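# Put folded umbrella flat inside storage box

## Task

Place the folded umbrella so it lies flat on the floor of the storage box without contacting any wall. Striking the rim or leaning the umbrella on it, or on a wall's inner face close to the rim, may count as failure. The box must stay in its original spot, neither rotated nor tipped over. The result has to hold without the robot supporting it, so release the umbrella and pull the gripper away at the end.

## Robot and tools

Robot: two FANUC CRX-5iA arms, named left_arm and right_arm, each fitted with a Robotiq 2F-140 parallel gripper. The names are labels only and say nothing about image sides. left_arm's base sits at (-0.013, +0.324, 0) m and right_arm's at (-0.039, -0.317, 0) m, each turned slightly about z (quat_wxyz (+0.999,0,0,+0.051) and (+0.997,0,0,+0.073)).

Scene frame: origin on the table surface midway between the bases. +x points out over the table, +y toward left_arm, +z up. Every gripper pose in a result uses this one frame.

Gripper frame: fingers extend along +z and close along y. end_effector_position is the point between the pads when shut. Closed fingertips reach about 33 mm past it; fully open, about 9 mm. Closing pushes the tips roughly 24 mm further out, so keep that clearance above the box floor or table. Reported hand positions can be off, more so at long reach.

Tool execute_actions, argument actions: a list holding zero or one item. An empty list moves nothing and returns the state. An item with rows runs a motion: rows is a list of 1 to 15 rows, steps is 1 to 15 (default 15), each step 1/30 s; the final row repeats to fill the steps. An item with only steps (up to 300) is a wait, measured from the previous result and including your reply time. Optional pictures (boolean) sets whether camera images come back; they do by default.

Each row is one list of 18 numbers, all in [-1, 1], covering both arms even when one stays still. Order: left_arm's 6 joint values, then its gripper position, force_limit, speed; then the same 9 for right_arm.

Joint values are offsets, not poses. They are counted from the joint angles in the latest result that lists them (before any such result, or for later calls within one reply, from where the arm is when the action begins). They are not added row to row. Scale: 1.0 equals 1.983 rad for waist and shoulder, 2.38 rad for elbow, 2.975 rad for forearm roll, wrist pitch and wrist roll. Joint order: waist, shoulder, elbow, forearm roll, wrist pitch, wrist roll. Allowed ranges (rad): waist ±3.491, shoulder ±3.140, elbow -1.187 to 4.328, forearm roll ±3.316, wrist pitch ±3.140, wrist roll ±3.927. A call asking a joint more than 0.010 rad outward past its range is refused and nothing is sent. True limits can differ by about 0.010 rad; targets beyond them are clipped and "joint sent to its limit" may appear, possibly about an earlier action. Sending all-zero joint offsets is not a pause: it pulls the arm back to the reference angles.

Gripper numbers are absolute commands, not offsets. position: +1 fully open (140 mm), pads touch near -0.8, -1 closes until blocked. force_limit: -1 about 14 N, 0 about 60 N, +1 about 107 N (for parts up to 40 mm wide). speed: -1 about 30 mm/s, 0 about 140, +1 about 250. To keep a gripper unchanged, resend its previous three numbers; a 0 is a real command. To squeeze harder while gripping, raise force_limit and nudge position, e.g. -1 to -0.98.

Motion limits: joint targets move at most 2.62 rad/s (waist, shoulder), 3.14 (elbow), 3.93 (wrist joints), reaching top speed over 0.5 s, with all joints of an arm synchronised. Targets stay within a set lead of measured angles (0.805, 0.966, 1.21 rad by joint group), and are scaled back if they would shift the gripper over 70 mm from where it is. Large moves therefore take several calls. Between calls the arms keep heading to the last target until motion stalls.

Result lines: per-arm end_effector_position and end_effector_quat_wxyz; Joint positions and Joint velocities (rad, rad/s, column order); object_status: 0 moving, 1 blocked while opening, 2 blocked while closing (a grip), 3 reached target or pads met; position_measured in counts (3 open, 230 pads together, not linear). "joint command not followed" means the clearance check altered joint targets. HELD marks steps where your row was partly not sent. Flange force is the estimated external force on the gripper, including held weight, noisy during acceleration; "no reading" means no estimate. MOTOR HOT warns of overheating; an OVER-TEMPERATURE FAULT brakes that arm until cool.

Faults: contact torque hitting a joint's load limit (140 N m for waist, shoulder, elbow; 35.2 for the wrist joints, held weight included) or 150 N of outside force freezes that arm for 10 s and drops the rest of the call.

Other tools: zoom_image with camera (cam_head_left, cam_head_right, cam_high, cam_low at 504x504; cam_left_wrist, cam_right_wrist at 616x616) and region [x0, y0, x1, y1] in pixels, at most 504 by 504, giving a closer look at the latest image. show_instructions displays the reference images. read_manual(section="licences") returns licence texts. finished_scene(scene) ends the current scene, irreversibly, and reports success.

Avoid: dropping the umbrella, striking the box rim, shoving or tilting the box, knocking anything off the table, letting the arms collide or press each other, and slamming into surfaces. Objects may occasionally be nudged by outside disturbances. Finish with the gripper open and withdrawn.

Each tool is called after ">>>" as a command line: name --argument value for each argument, lists and objects as JSON in quotes; but a table of rows of numbers goes row by row, as --pt "numbers of a row", without its own name.

Reference images:

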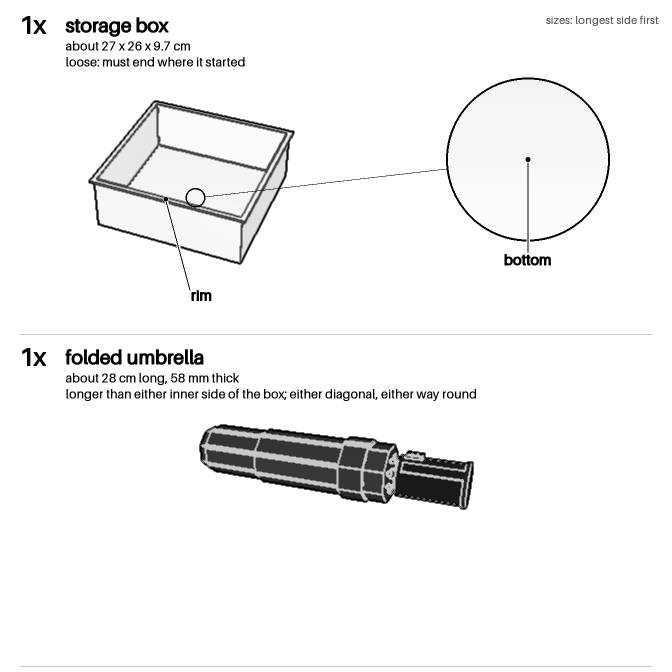

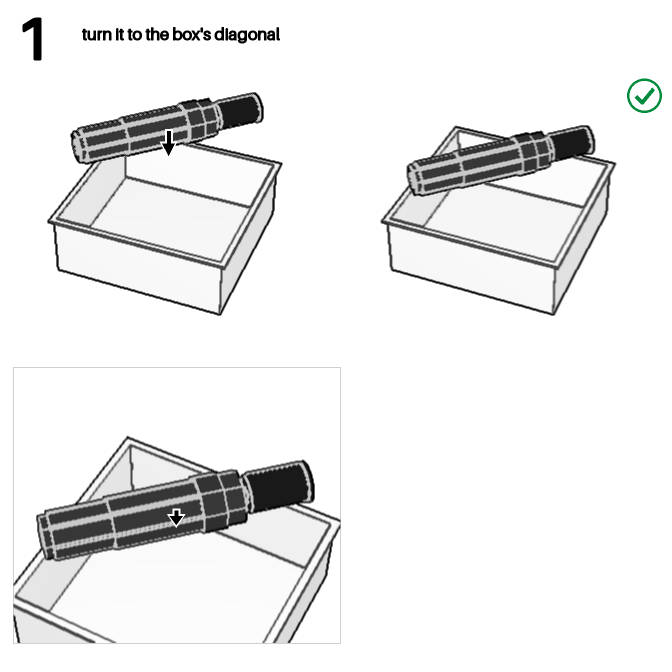

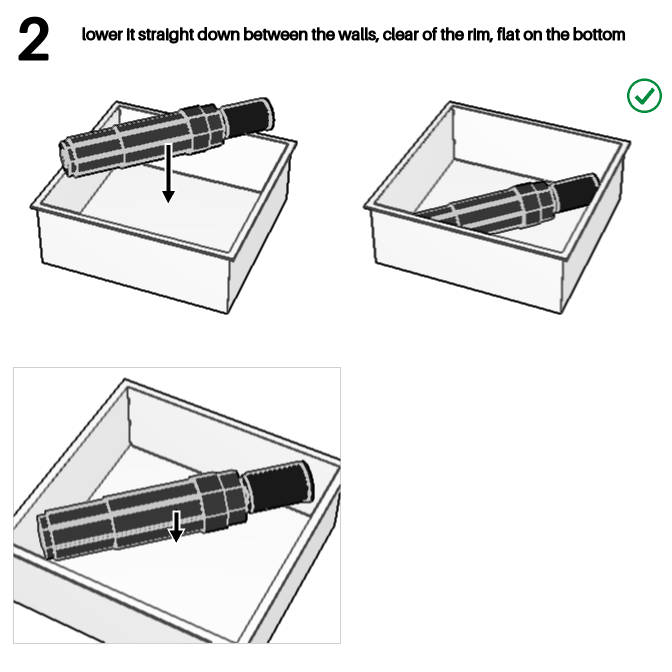

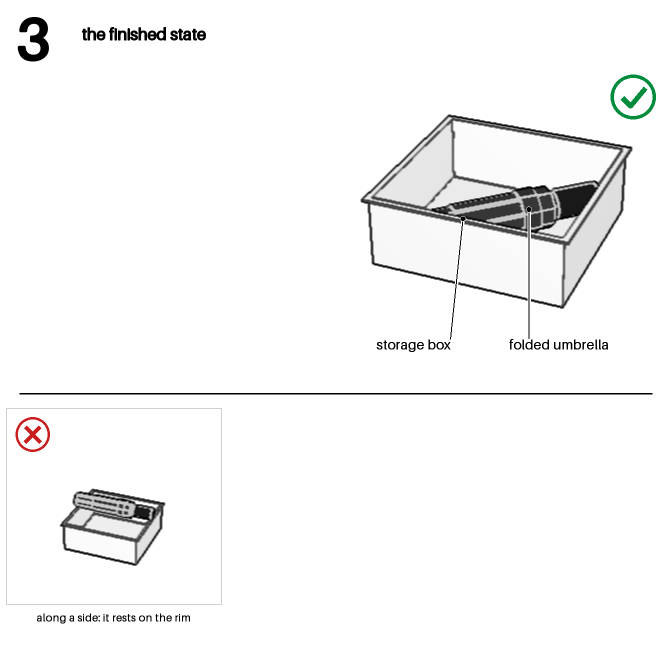

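## Session

>>> execute_actions --actions '[]'

Scene clock: 0.00 s of 3960.00 s.
left_arm: end_effector_position=(+0.3469, +0.0122, +0.1466) position_measured=3 object_status=3 end_effector_quat_wxyz=(+0.127, +0.782, +0.607, -0.059) | right_arm: end_effector_position=(+0.4254, -0.5912, +0.1660) position_measured=3 object_status=3 end_effector_quat_wxyz=(+0.486, +0.410, +0.563, +0.528)
Joint positions: left_arm=[-0.35  -0.093 -0.419  0.278 -1.129  3.035] | right_arm=[-1.325  0.421 -0.989  1.375  1.57   3.098]
Joint velocities: left_arm=[ 0.    -0.001 -0.    -0.    -0.    -0.   ] | right_arm=[-0.001  0.    -0.001  0.003  0.001  0.001]
Flange force (N, the push that the arm receives, along the gripper's own x y z axes): no reading

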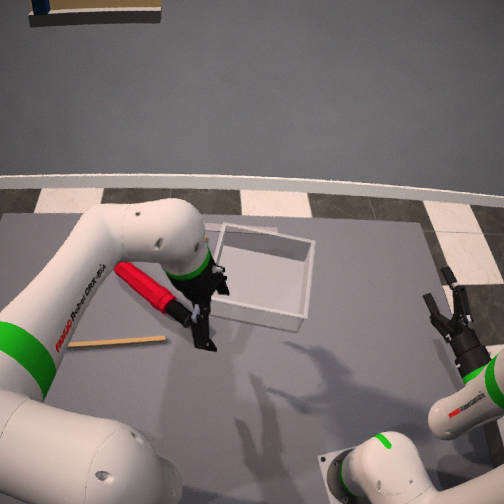

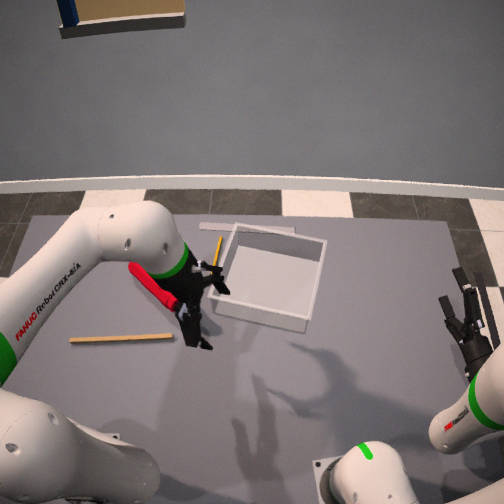

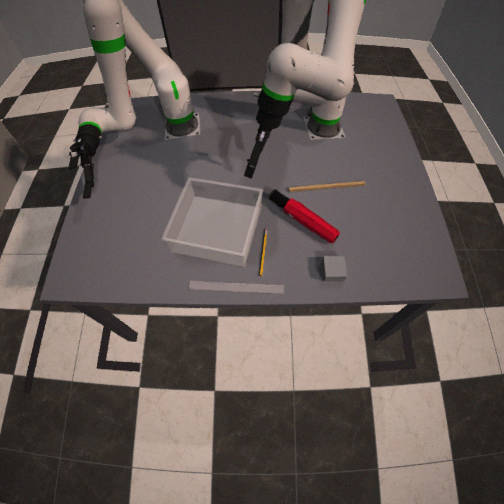

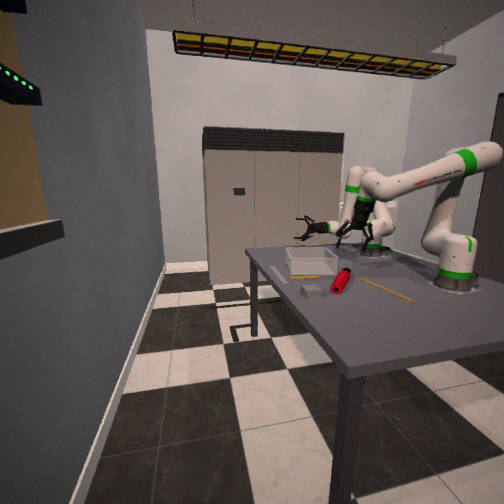

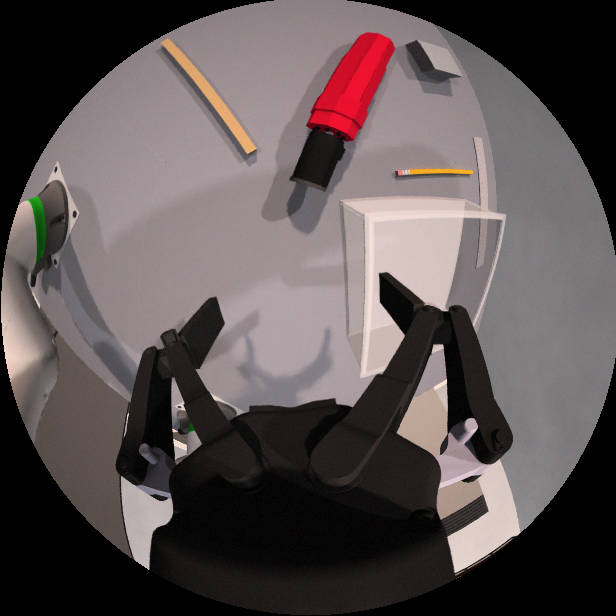

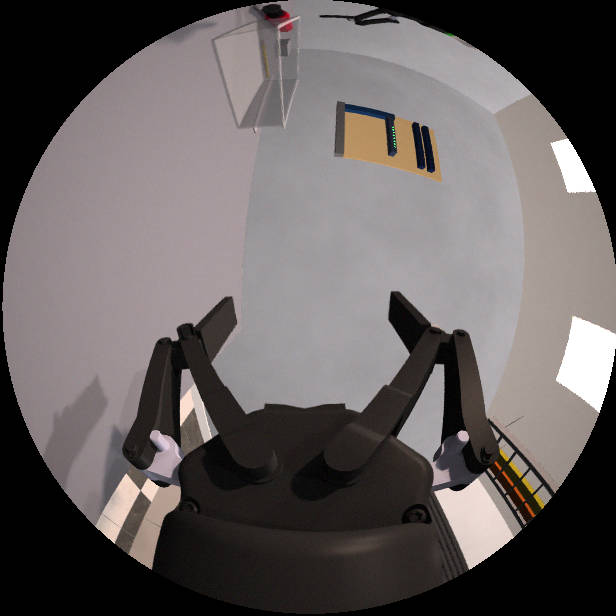

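>>> execute_actions --actions '[{"rows":[[0.120,0.051,0.0926,-0.0934,-0.0788,-0.1724,1,0,0,0,0,0,0,0,0,1,0,0]],"steps":15}]'

>>> execute_actions --actions '[{"steps":10}]'

Scene clock: 30.50 s of 3960.00 s.
left_arm: end_effector_position=(+0.4034, +0.1597, +0.1480) position_measured=3 object_status=3 end_effector_quat_wxyz=(+0.022, +0.879, +0.476, -0.003) | right_arm: end_effector_position=(+0.4254, -0.5912, +0.1660) position_measured=3 object_status=3 end_effector_quat_wxyz=(+0.486, +0.410, +0.563, +0.528)
Joint positions: left_arm=[-0.148 -0.007 -0.232  0.042 -1.328  2.6  ] | right_arm=[-1.325  0.421 -0.989  1.375  1.57   3.098]
Joint velocities: left_arm=[ 0.441  0.186  0.408 -0.509 -0.428 -0.933] | right_arm=[-0.    -0.     0.     0.001 -0.001  0.001]
Flange force (N, the push that the arm receives, along the gripper's own x y z axes): left_arm=[5.9 6.3 -2.8] | right_arm=[-0.3 -4.1 0.1]
Steps of this call (steps 1 to 90: nothing new was sent; then 27.00 s passed at rest; steps 91 to 105: all 15 steps of this action). Readings (joint positions | what the end effector reports):
91: left_arm=[-0.350 -0.093 -0.419 0.278 -1.129 3.035] | right_arm=[-1.325 0.421 -0.989 1.375 1.570 3.098] | left_arm position_measured=3 object_status=3 | right_arm position_measured=3 object_status=3
92: left_arm=[-0.349 -0.092 -0.418 0.276 -1.130 3.032] | right_arm=[-1.325 0.421 -0.989 1.375 1.570 3.098] | left_arm position_measured=3 object_status=3 | right_arm position_measured=3 object_status=3
94: left_arm=[-0.334 -0.086 -0.405 0.259 -1.144 3.000] | right_arm=[-1.325 0.421 -0.989 1.375 1.570 3.098] | left_arm position_measured=3 object_status=3 | right_arm position_measured=3 object_status=3
98: left_arm=[-0.266 -0.057 -0.341 0.179 -1.211 2.854] | right_arm=[-1.325 0.421 -0.989 1.375 1.570 3.098] | left_arm position_measured=3 object_status=3 | right_arm position_measured=3 object_status=3
105: the state above

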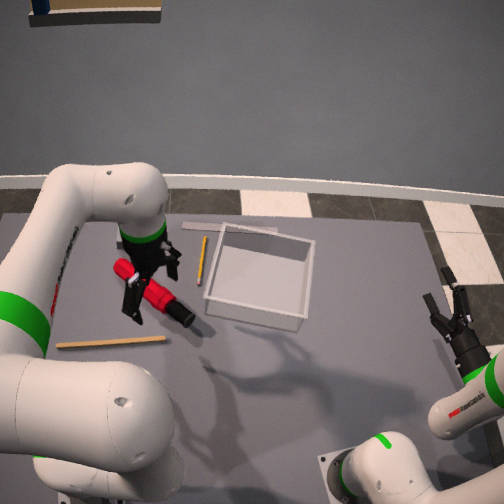

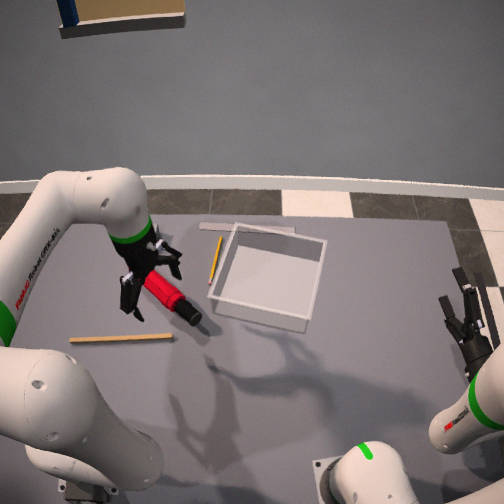

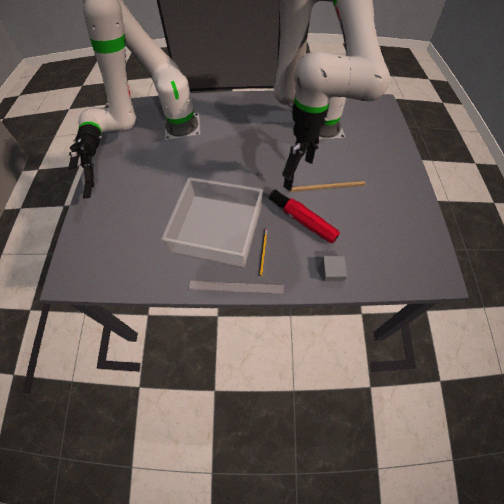

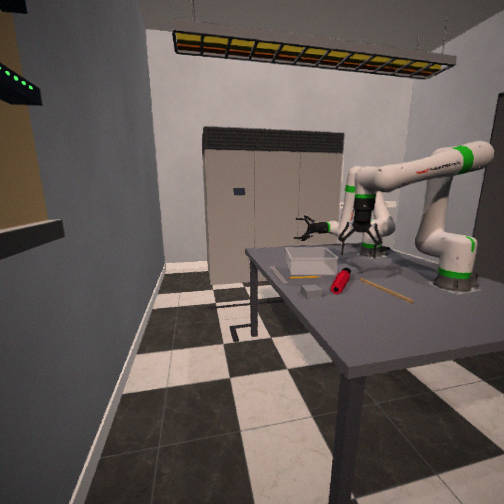

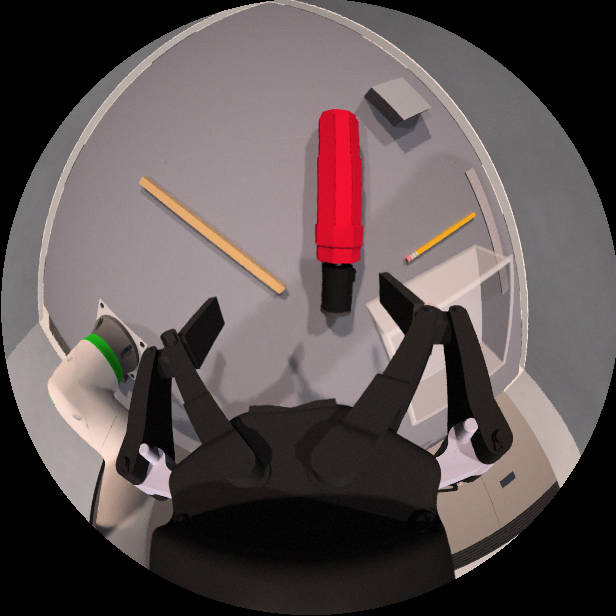

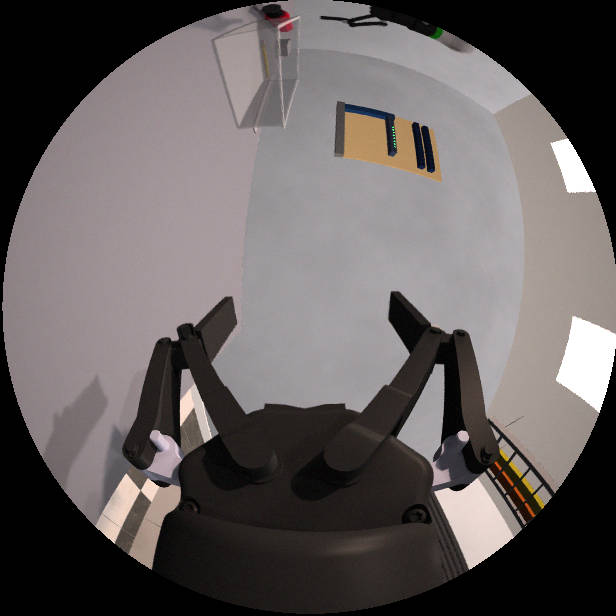

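Scene clock: 30.83 s of 3960.00 s.
left_arm: end_effector_position=(+0.4096, +0.1893, +0.1499) position_measured=3 object_status=3 end_effector_quat_wxyz=(-0.000, +0.891, +0.453, +0.000) | right_arm: end_effector_position=(+0.4254, -0.5912, +0.1660) position_measured=3 object_status=3 end_effector_quat_wxyz=(+0.486, +0.410, +0.563, +0.528)
Joint positions: left_arm=[-0.112  0.008 -0.199 -0.    -1.363  2.522] | right_arm=[-1.325  0.421 -0.989  1.375  1.57   3.098]
Joint velocities: left_arm=[ 0.     0.001  0.    -0.001  0.     0.   ] | right_arm=[-0.    -0.001  0.    -0.     0.001  0.   ]
Flange force (N, the push that the arm receives, along the gripper's own x y z axes): left_arm=[-0.3 3.0 -0.4] | right_arm=[-0.2 -5.2 0.7]
Steps of this call (steps 1 to 10: the robot went on to your last target). Readings (joint positions | what the end effector reports):
1: left_arm=[-0.134 -0.001 -0.220 0.026 -1.341 2.571] | right_arm=[-1.325 0.421 -0.989 1.375 1.570 3.098] | left_arm position_measured=3 object_status=3 | right_arm position_measured=3 object_status=3
2: left_arm=[-0.124 0.003 -0.210 0.014 -1.351 2.548] | right_arm=[-1.325 0.421 -0.989 1.375 1.570 3.098] | left_arm position_measured=3 object_status=3 | right_arm position_measured=3 object_status=3
4: left_arm=[-0.113 0.008 -0.200 0.001 -1.362 2.525] | right_arm=[-1.325 0.421 -0.989 1.375 1.570 3.098] | left_arm position_measured=3 object_status=3 | right_arm position_measured=3 object_status=3
8: left_arm=[-0.112 0.008 -0.199 -0.000 -1.363 2.522] | right_arm=[-1.325 0.421 -0.989 1.375 1.570 3.098] | left_arm position_measured=3 object_status=3 | right_arm position_measured=3 object_status=3
10: the state above

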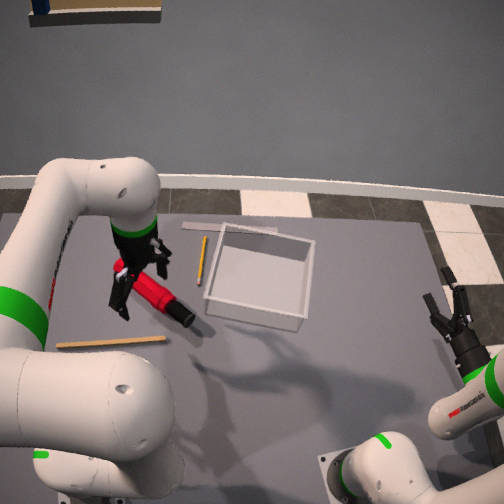

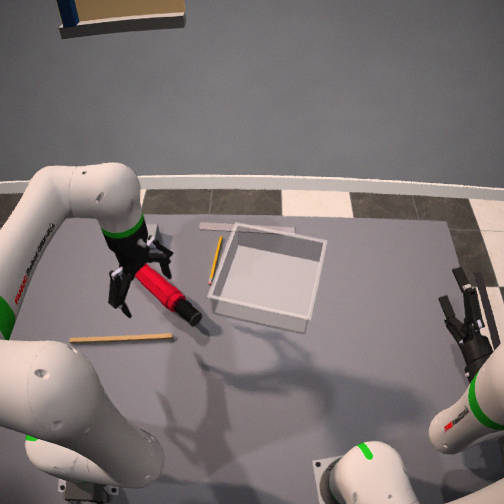

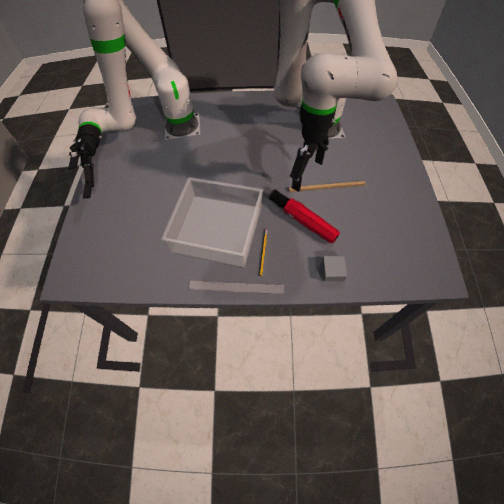

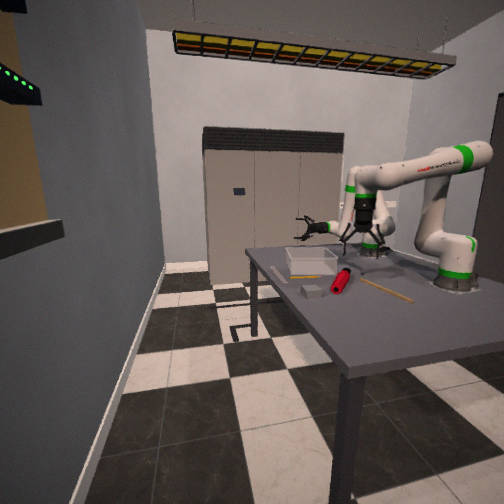

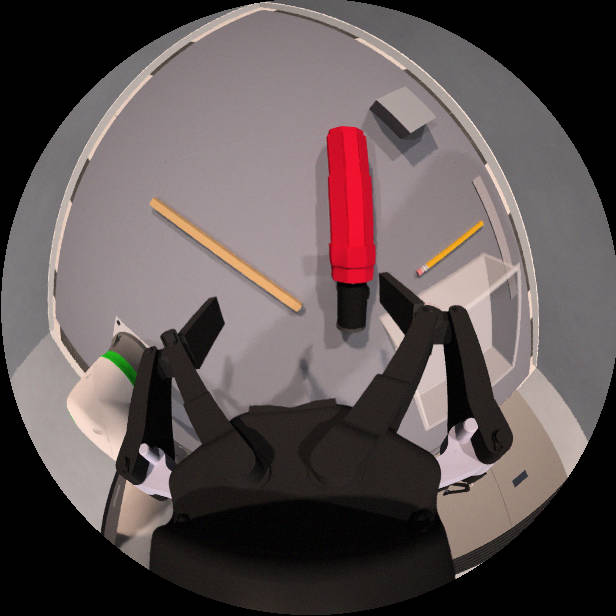

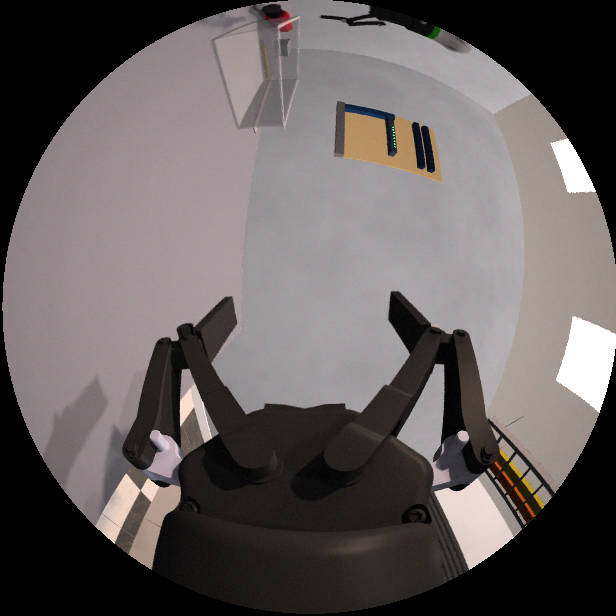

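>>> execute_actions --actions '[{"rows":[[0.006,0.1197,0.0718,0,0.022,-0.0037,1,0,0,0,0,0,0,0,0,1,0,0]],"steps":15}]'

>>> execute_actions --actions '[{"steps":8}]'

Scene clock: 49.97 s of 3960.00 s.
left_arm: end_effector_position=(+0.5001, +0.1945, +0.1099) position_measured=3 object_status=3 end_effector_quat_wxyz=(-0.000, +0.891, +0.454, -0.000) | right_arm: end_effector_position=(+0.4254, -0.5912, +0.1660) position_measured=3 object_status=3 end_effector_quat_wxyz=(+0.486, +0.410, +0.563, +0.528)
Joint positions: left_arm=[-0.1    0.245 -0.028 -0.    -1.298  2.511] | right_arm=[-1.325  0.421 -0.989  1.375  1.57   3.098]
Joint velocities: left_arm=[-0.     0.005  0.01   0.001  0.001 -0.001] | right_arm=[ 0.     0.    -0.001  0.     0.001 -0.   ]
Flange force (N, the push that the arm receives, along the gripper's own x y z axes): left_arm=[6.2 11.5 5.8] | right_arm=[0.0 -4.9 -0.6]
Steps of this call (steps 1 to 30: the robot went on to your last target; steps 31 to 90: nothing new was sent; then 15.63 s passed at rest; steps 91 to 105: all 15 steps of this action). Readings (joint positions | what the end effector reports):
91: left_arm=[-0.112 0.008 -0.199 -0.000 -1.363 2.522] | right_arm=[-1.325 0.421 -0.989 1.375 1.570 3.098] | left_arm position_measured=3 object_status=3 | right_arm position_measured=3 object_status=3
92: left_arm=[-0.112 0.011 -0.197 -0.000 -1.363 2.522] | right_arm=[-1.325 0.421 -0.989 1.375 1.570 3.098] | left_arm position_measured=3 object_status=3 | right_arm position_measured=3 object_status=3
94: left_arm=[-0.111 0.031 -0.182 -0.000 -1.357 2.521] | right_arm=[-1.325 0.421 -0.989 1.375 1.570 3.098] | left_arm position_measured=3 object_status=3 | right_arm position_measured=3 object_status=3
98: left_arm=[-0.105 0.137 -0.106 -0.000 -1.328 2.516] | right_arm=[-1.325 0.421 -0.989 1.375 1.570 3.098] | left_arm position_measured=3 object_status=3 | right_arm position_measured=3 object_status=3
105: the state above

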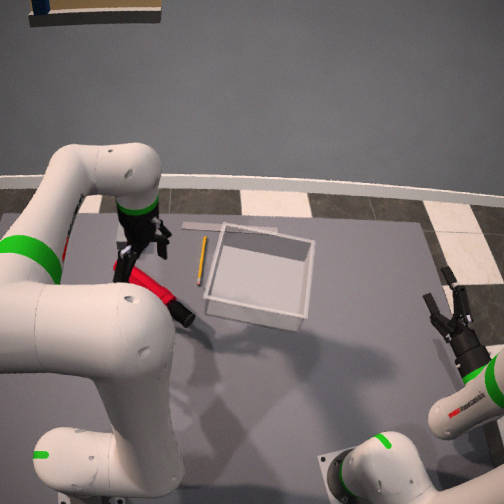

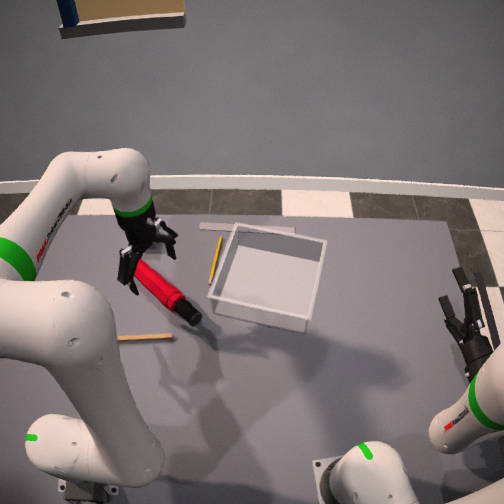

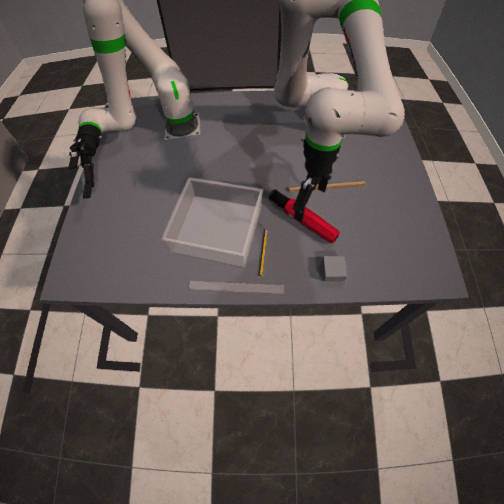

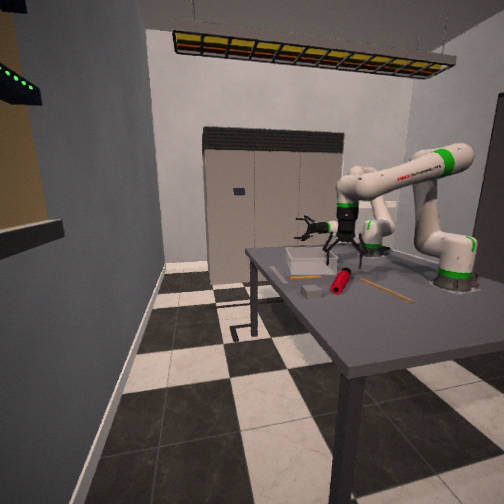

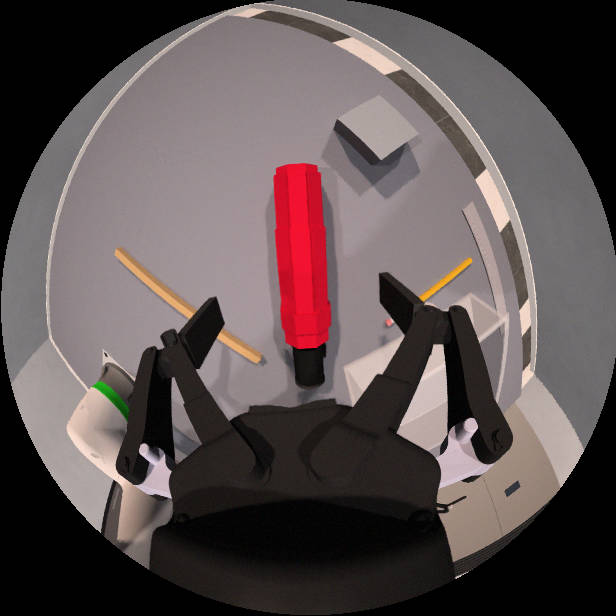

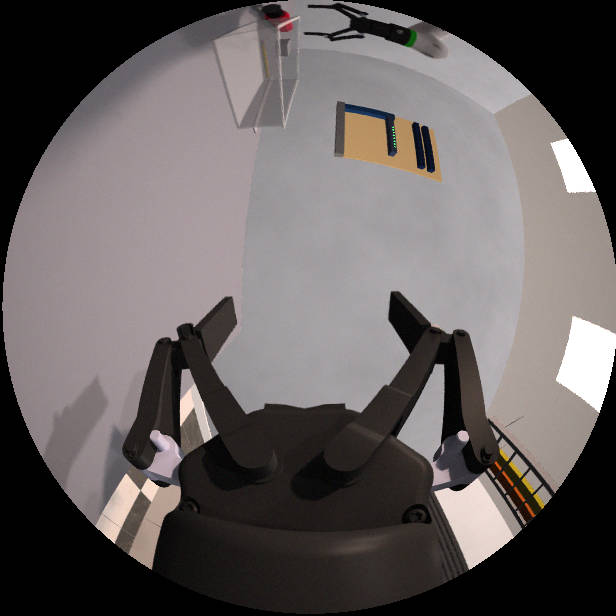

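Scene clock: 50.23 s of 3960.00 s.
left_arm: end_effector_position=(+0.5003, +0.1945, +0.1098) position_measured=3 object_status=3 end_effector_quat_wxyz=(-0.000, +0.891, +0.454, -0.000) | right_arm: end_effector_position=(+0.4254, -0.5912, +0.1660) position_measured=3 object_status=3 end_effector_quat_wxyz=(+0.486, +0.410, +0.563, +0.528)
Joint positions: left_arm=[-0.1    0.246 -0.028 -0.    -1.298  2.511] | right_arm=[-1.325  0.421 -0.989  1.375  1.57   3.098]
Joint velocities: left_arm=[-0.001 -0.001  0.    -0.     0.    -0.001] | right_arm=[ 0.     0.    -0.    -0.001  0.     0.   ]
Flange force (N, the push that the arm receives, along the gripper's own x y z axes): left_arm=[0.9 1.6 -1.3] | right_arm=[0.2 -4.4 0.4]
Steps of this call (steps 1 to 8: the robot went on to your last target). Readings (joint positions | what the end effector reports):
1: left_arm=[-0.100 0.245 -0.028 -0.000 -1.298 2.511] | right_arm=[-1.325 0.421 -0.989 1.375 1.570 3.098] | left_arm position_measured=3 object_status=3 | right_arm position_measured=3 object_status=3
2: left_arm=[-0.100 0.245 -0.028 -0.000 -1.298 2.511] | right_arm=[-1.325 0.421 -0.989 1.375 1.570 3.098] | left_arm position_measured=3 object_status=3 | right_arm position_measured=3 object_status=3
4: left_arm=[-0.100 0.246 -0.028 -0.000 -1.298 2.511] | right_arm=[-1.325 0.421 -0.989 1.375 1.570 3.098] | left_arm position_measured=3 object_status=3 | right_arm position_measured=3 object_status=3
8: the state above

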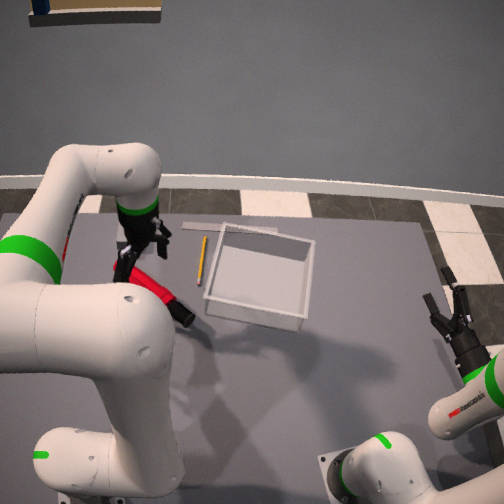

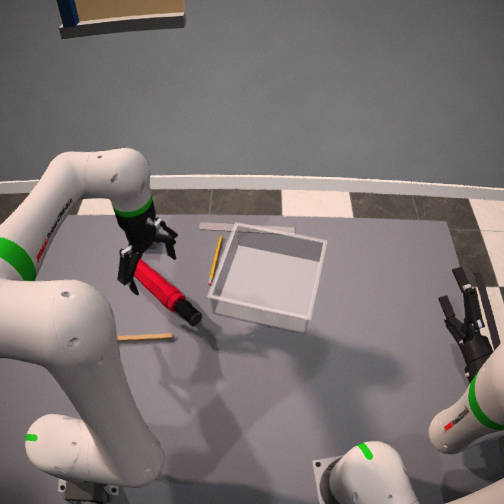

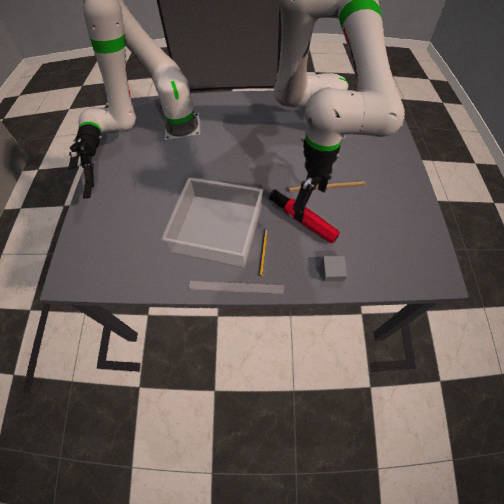

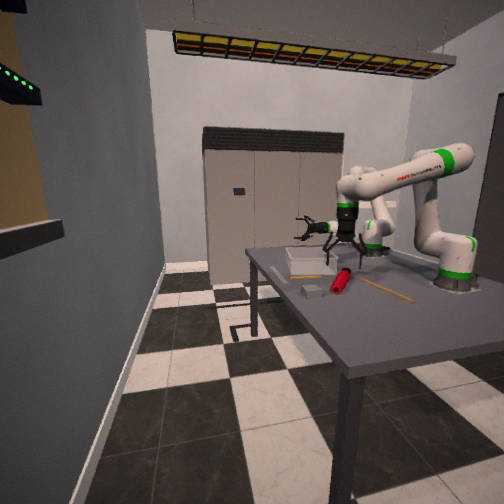

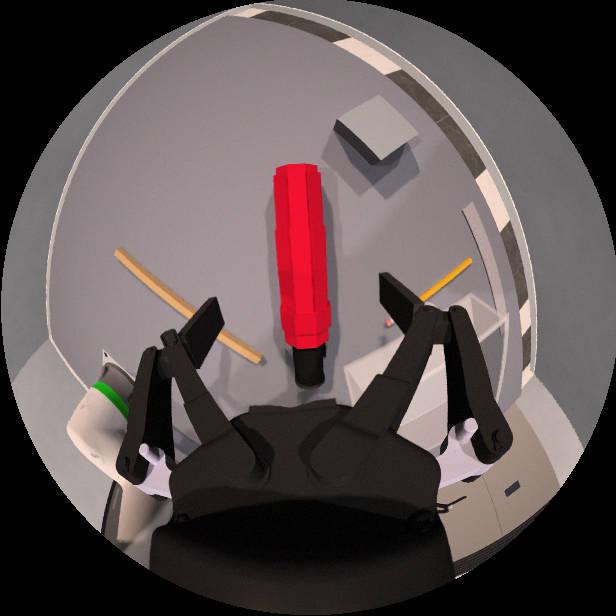

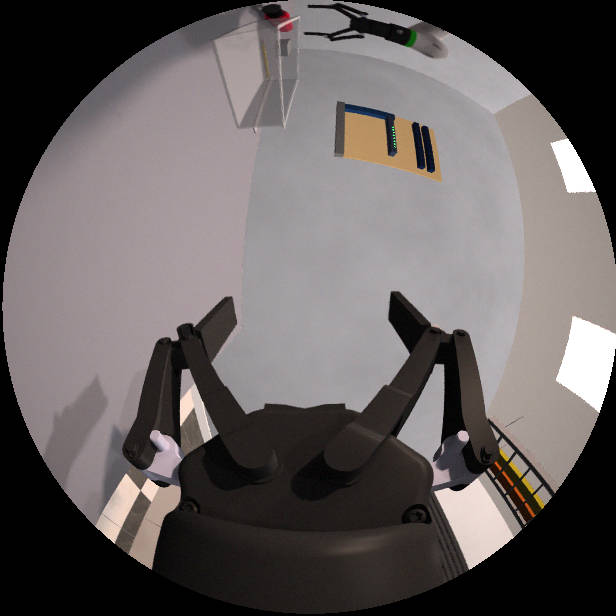

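>>> execute_actions --actions '[{"rows":[[0,0.0307,-0.0422,0,0.0546,0,1,0,0,0,0,0,0,0,0,1,0,0]],"steps":15}]'

Scene clock: 58.70 s of 3960.00 s.
left_arm: end_effector_position=(+0.5007, +0.1945, +0.0382) position_measured=3 object_status=3 end_effector_quat_wxyz=(+0.000, +0.891, +0.454, +0.000) | right_arm: end_effector_position=(+0.4254, -0.5912, +0.1660) position_measured=3 object_status=3 end_effector_quat_wxyz=(+0.486, +0.410, +0.563, +0.528)
Joint positions: left_arm=[-0.1    0.307 -0.128 -0.    -1.135  2.511] | right_arm=[-1.325  0.421 -0.989  1.375  1.57   3.098]
Joint velocities: left_arm=[-0.    -0.    -0.002 -0.     0.     0.   ] | right_arm=[ 0. -0. -0.  0. -0.  0.]
Flange force (N, the push that the arm receives, along the gripper's own x y z axes): left_arm=[1.3 2.8 -1.3] | right_arm=[1.2 -4.6 -0.6]
Steps of this call (steps 1 to 15: the robot went on to your last target; steps 16 to 90: nothing new was sent; then 4.97 s passed at rest; steps 91 to 105: all 15 steps of this action). Readings (joint positions | what the end effector reports):
91: left_arm=[-0.100 0.246 -0.028 -0.000 -1.298 2.511] | right_arm=[-1.325 0.421 -0.989 1.375 1.570 3.098] | left_arm position_measured=3 object_status=3 | right_arm position_measured=3 object_status=3
92: left_arm=[-0.100 0.247 -0.029 -0.000 -1.294 2.511] | right_arm=[-1.325 0.421 -0.989 1.375 1.570 3.098] | left_arm position_measured=3 object_status=3 | right_arm position_measured=3 object_status=3
94: left_arm=[-0.100 0.259 -0.049 0.000 -1.263 2.511] | right_arm=[-1.325 0.421 -0.989 1.375 1.570 3.098] | left_arm position_measured=3 object_status=3 | right_arm position_measured=3 object_status=3
98: left_arm=[-0.100 0.301 -0.118 -0.000 -1.153 2.511] | right_arm=[-1.325 0.421 -0.989 1.375 1.570 3.098] | left_arm position_measured=3 object_status=3 | right_arm position_measured=3 object_status=3
105: the state above

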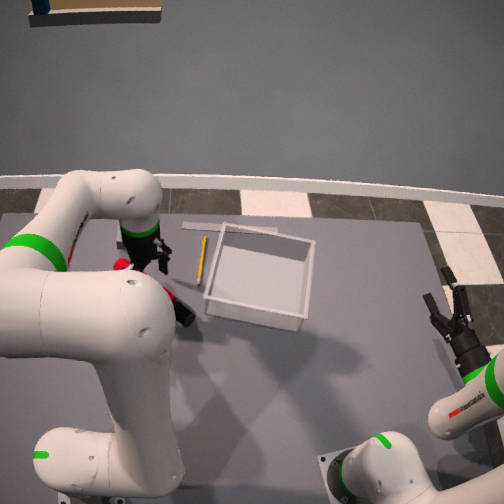

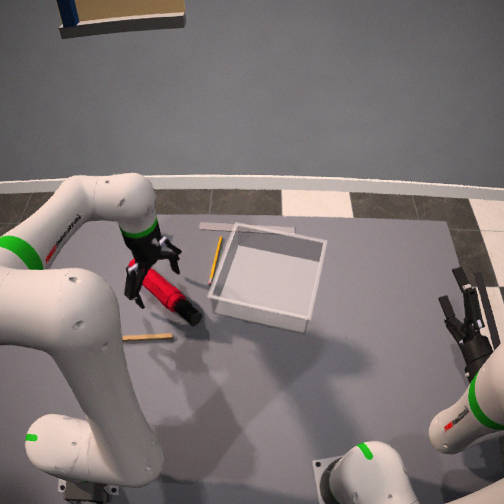

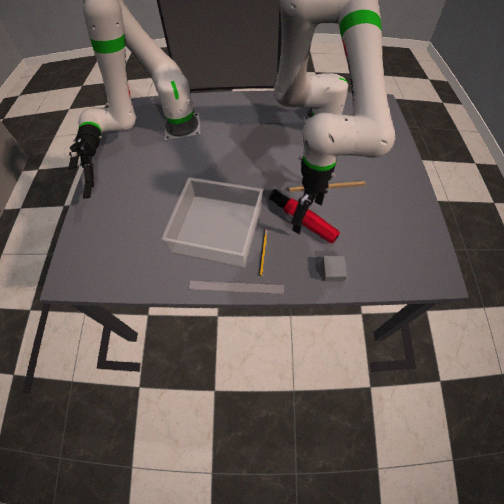

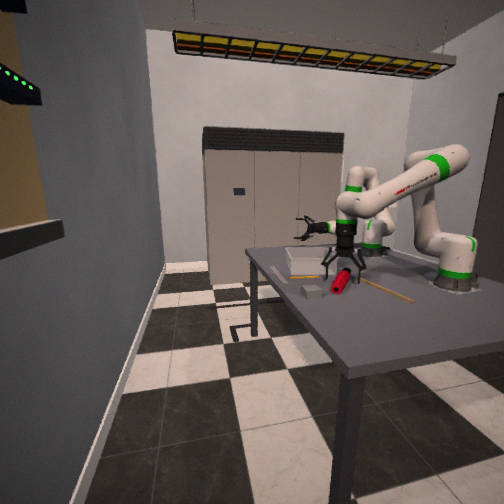

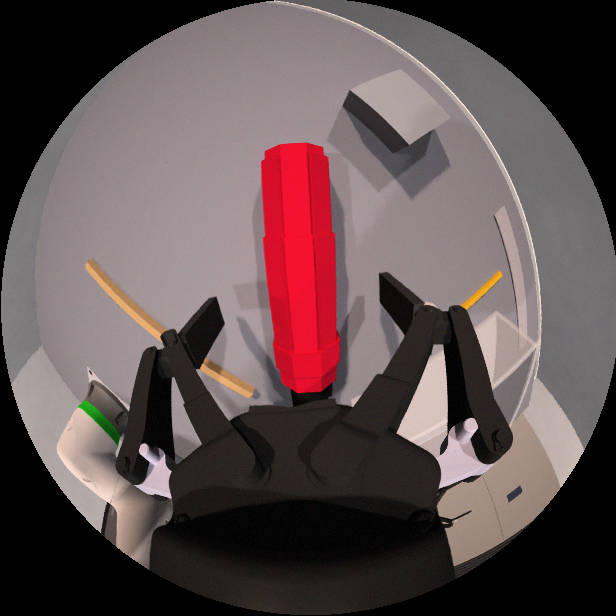

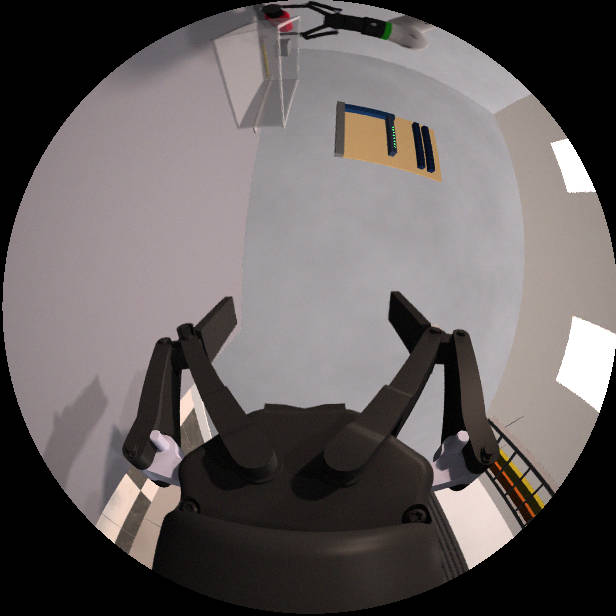

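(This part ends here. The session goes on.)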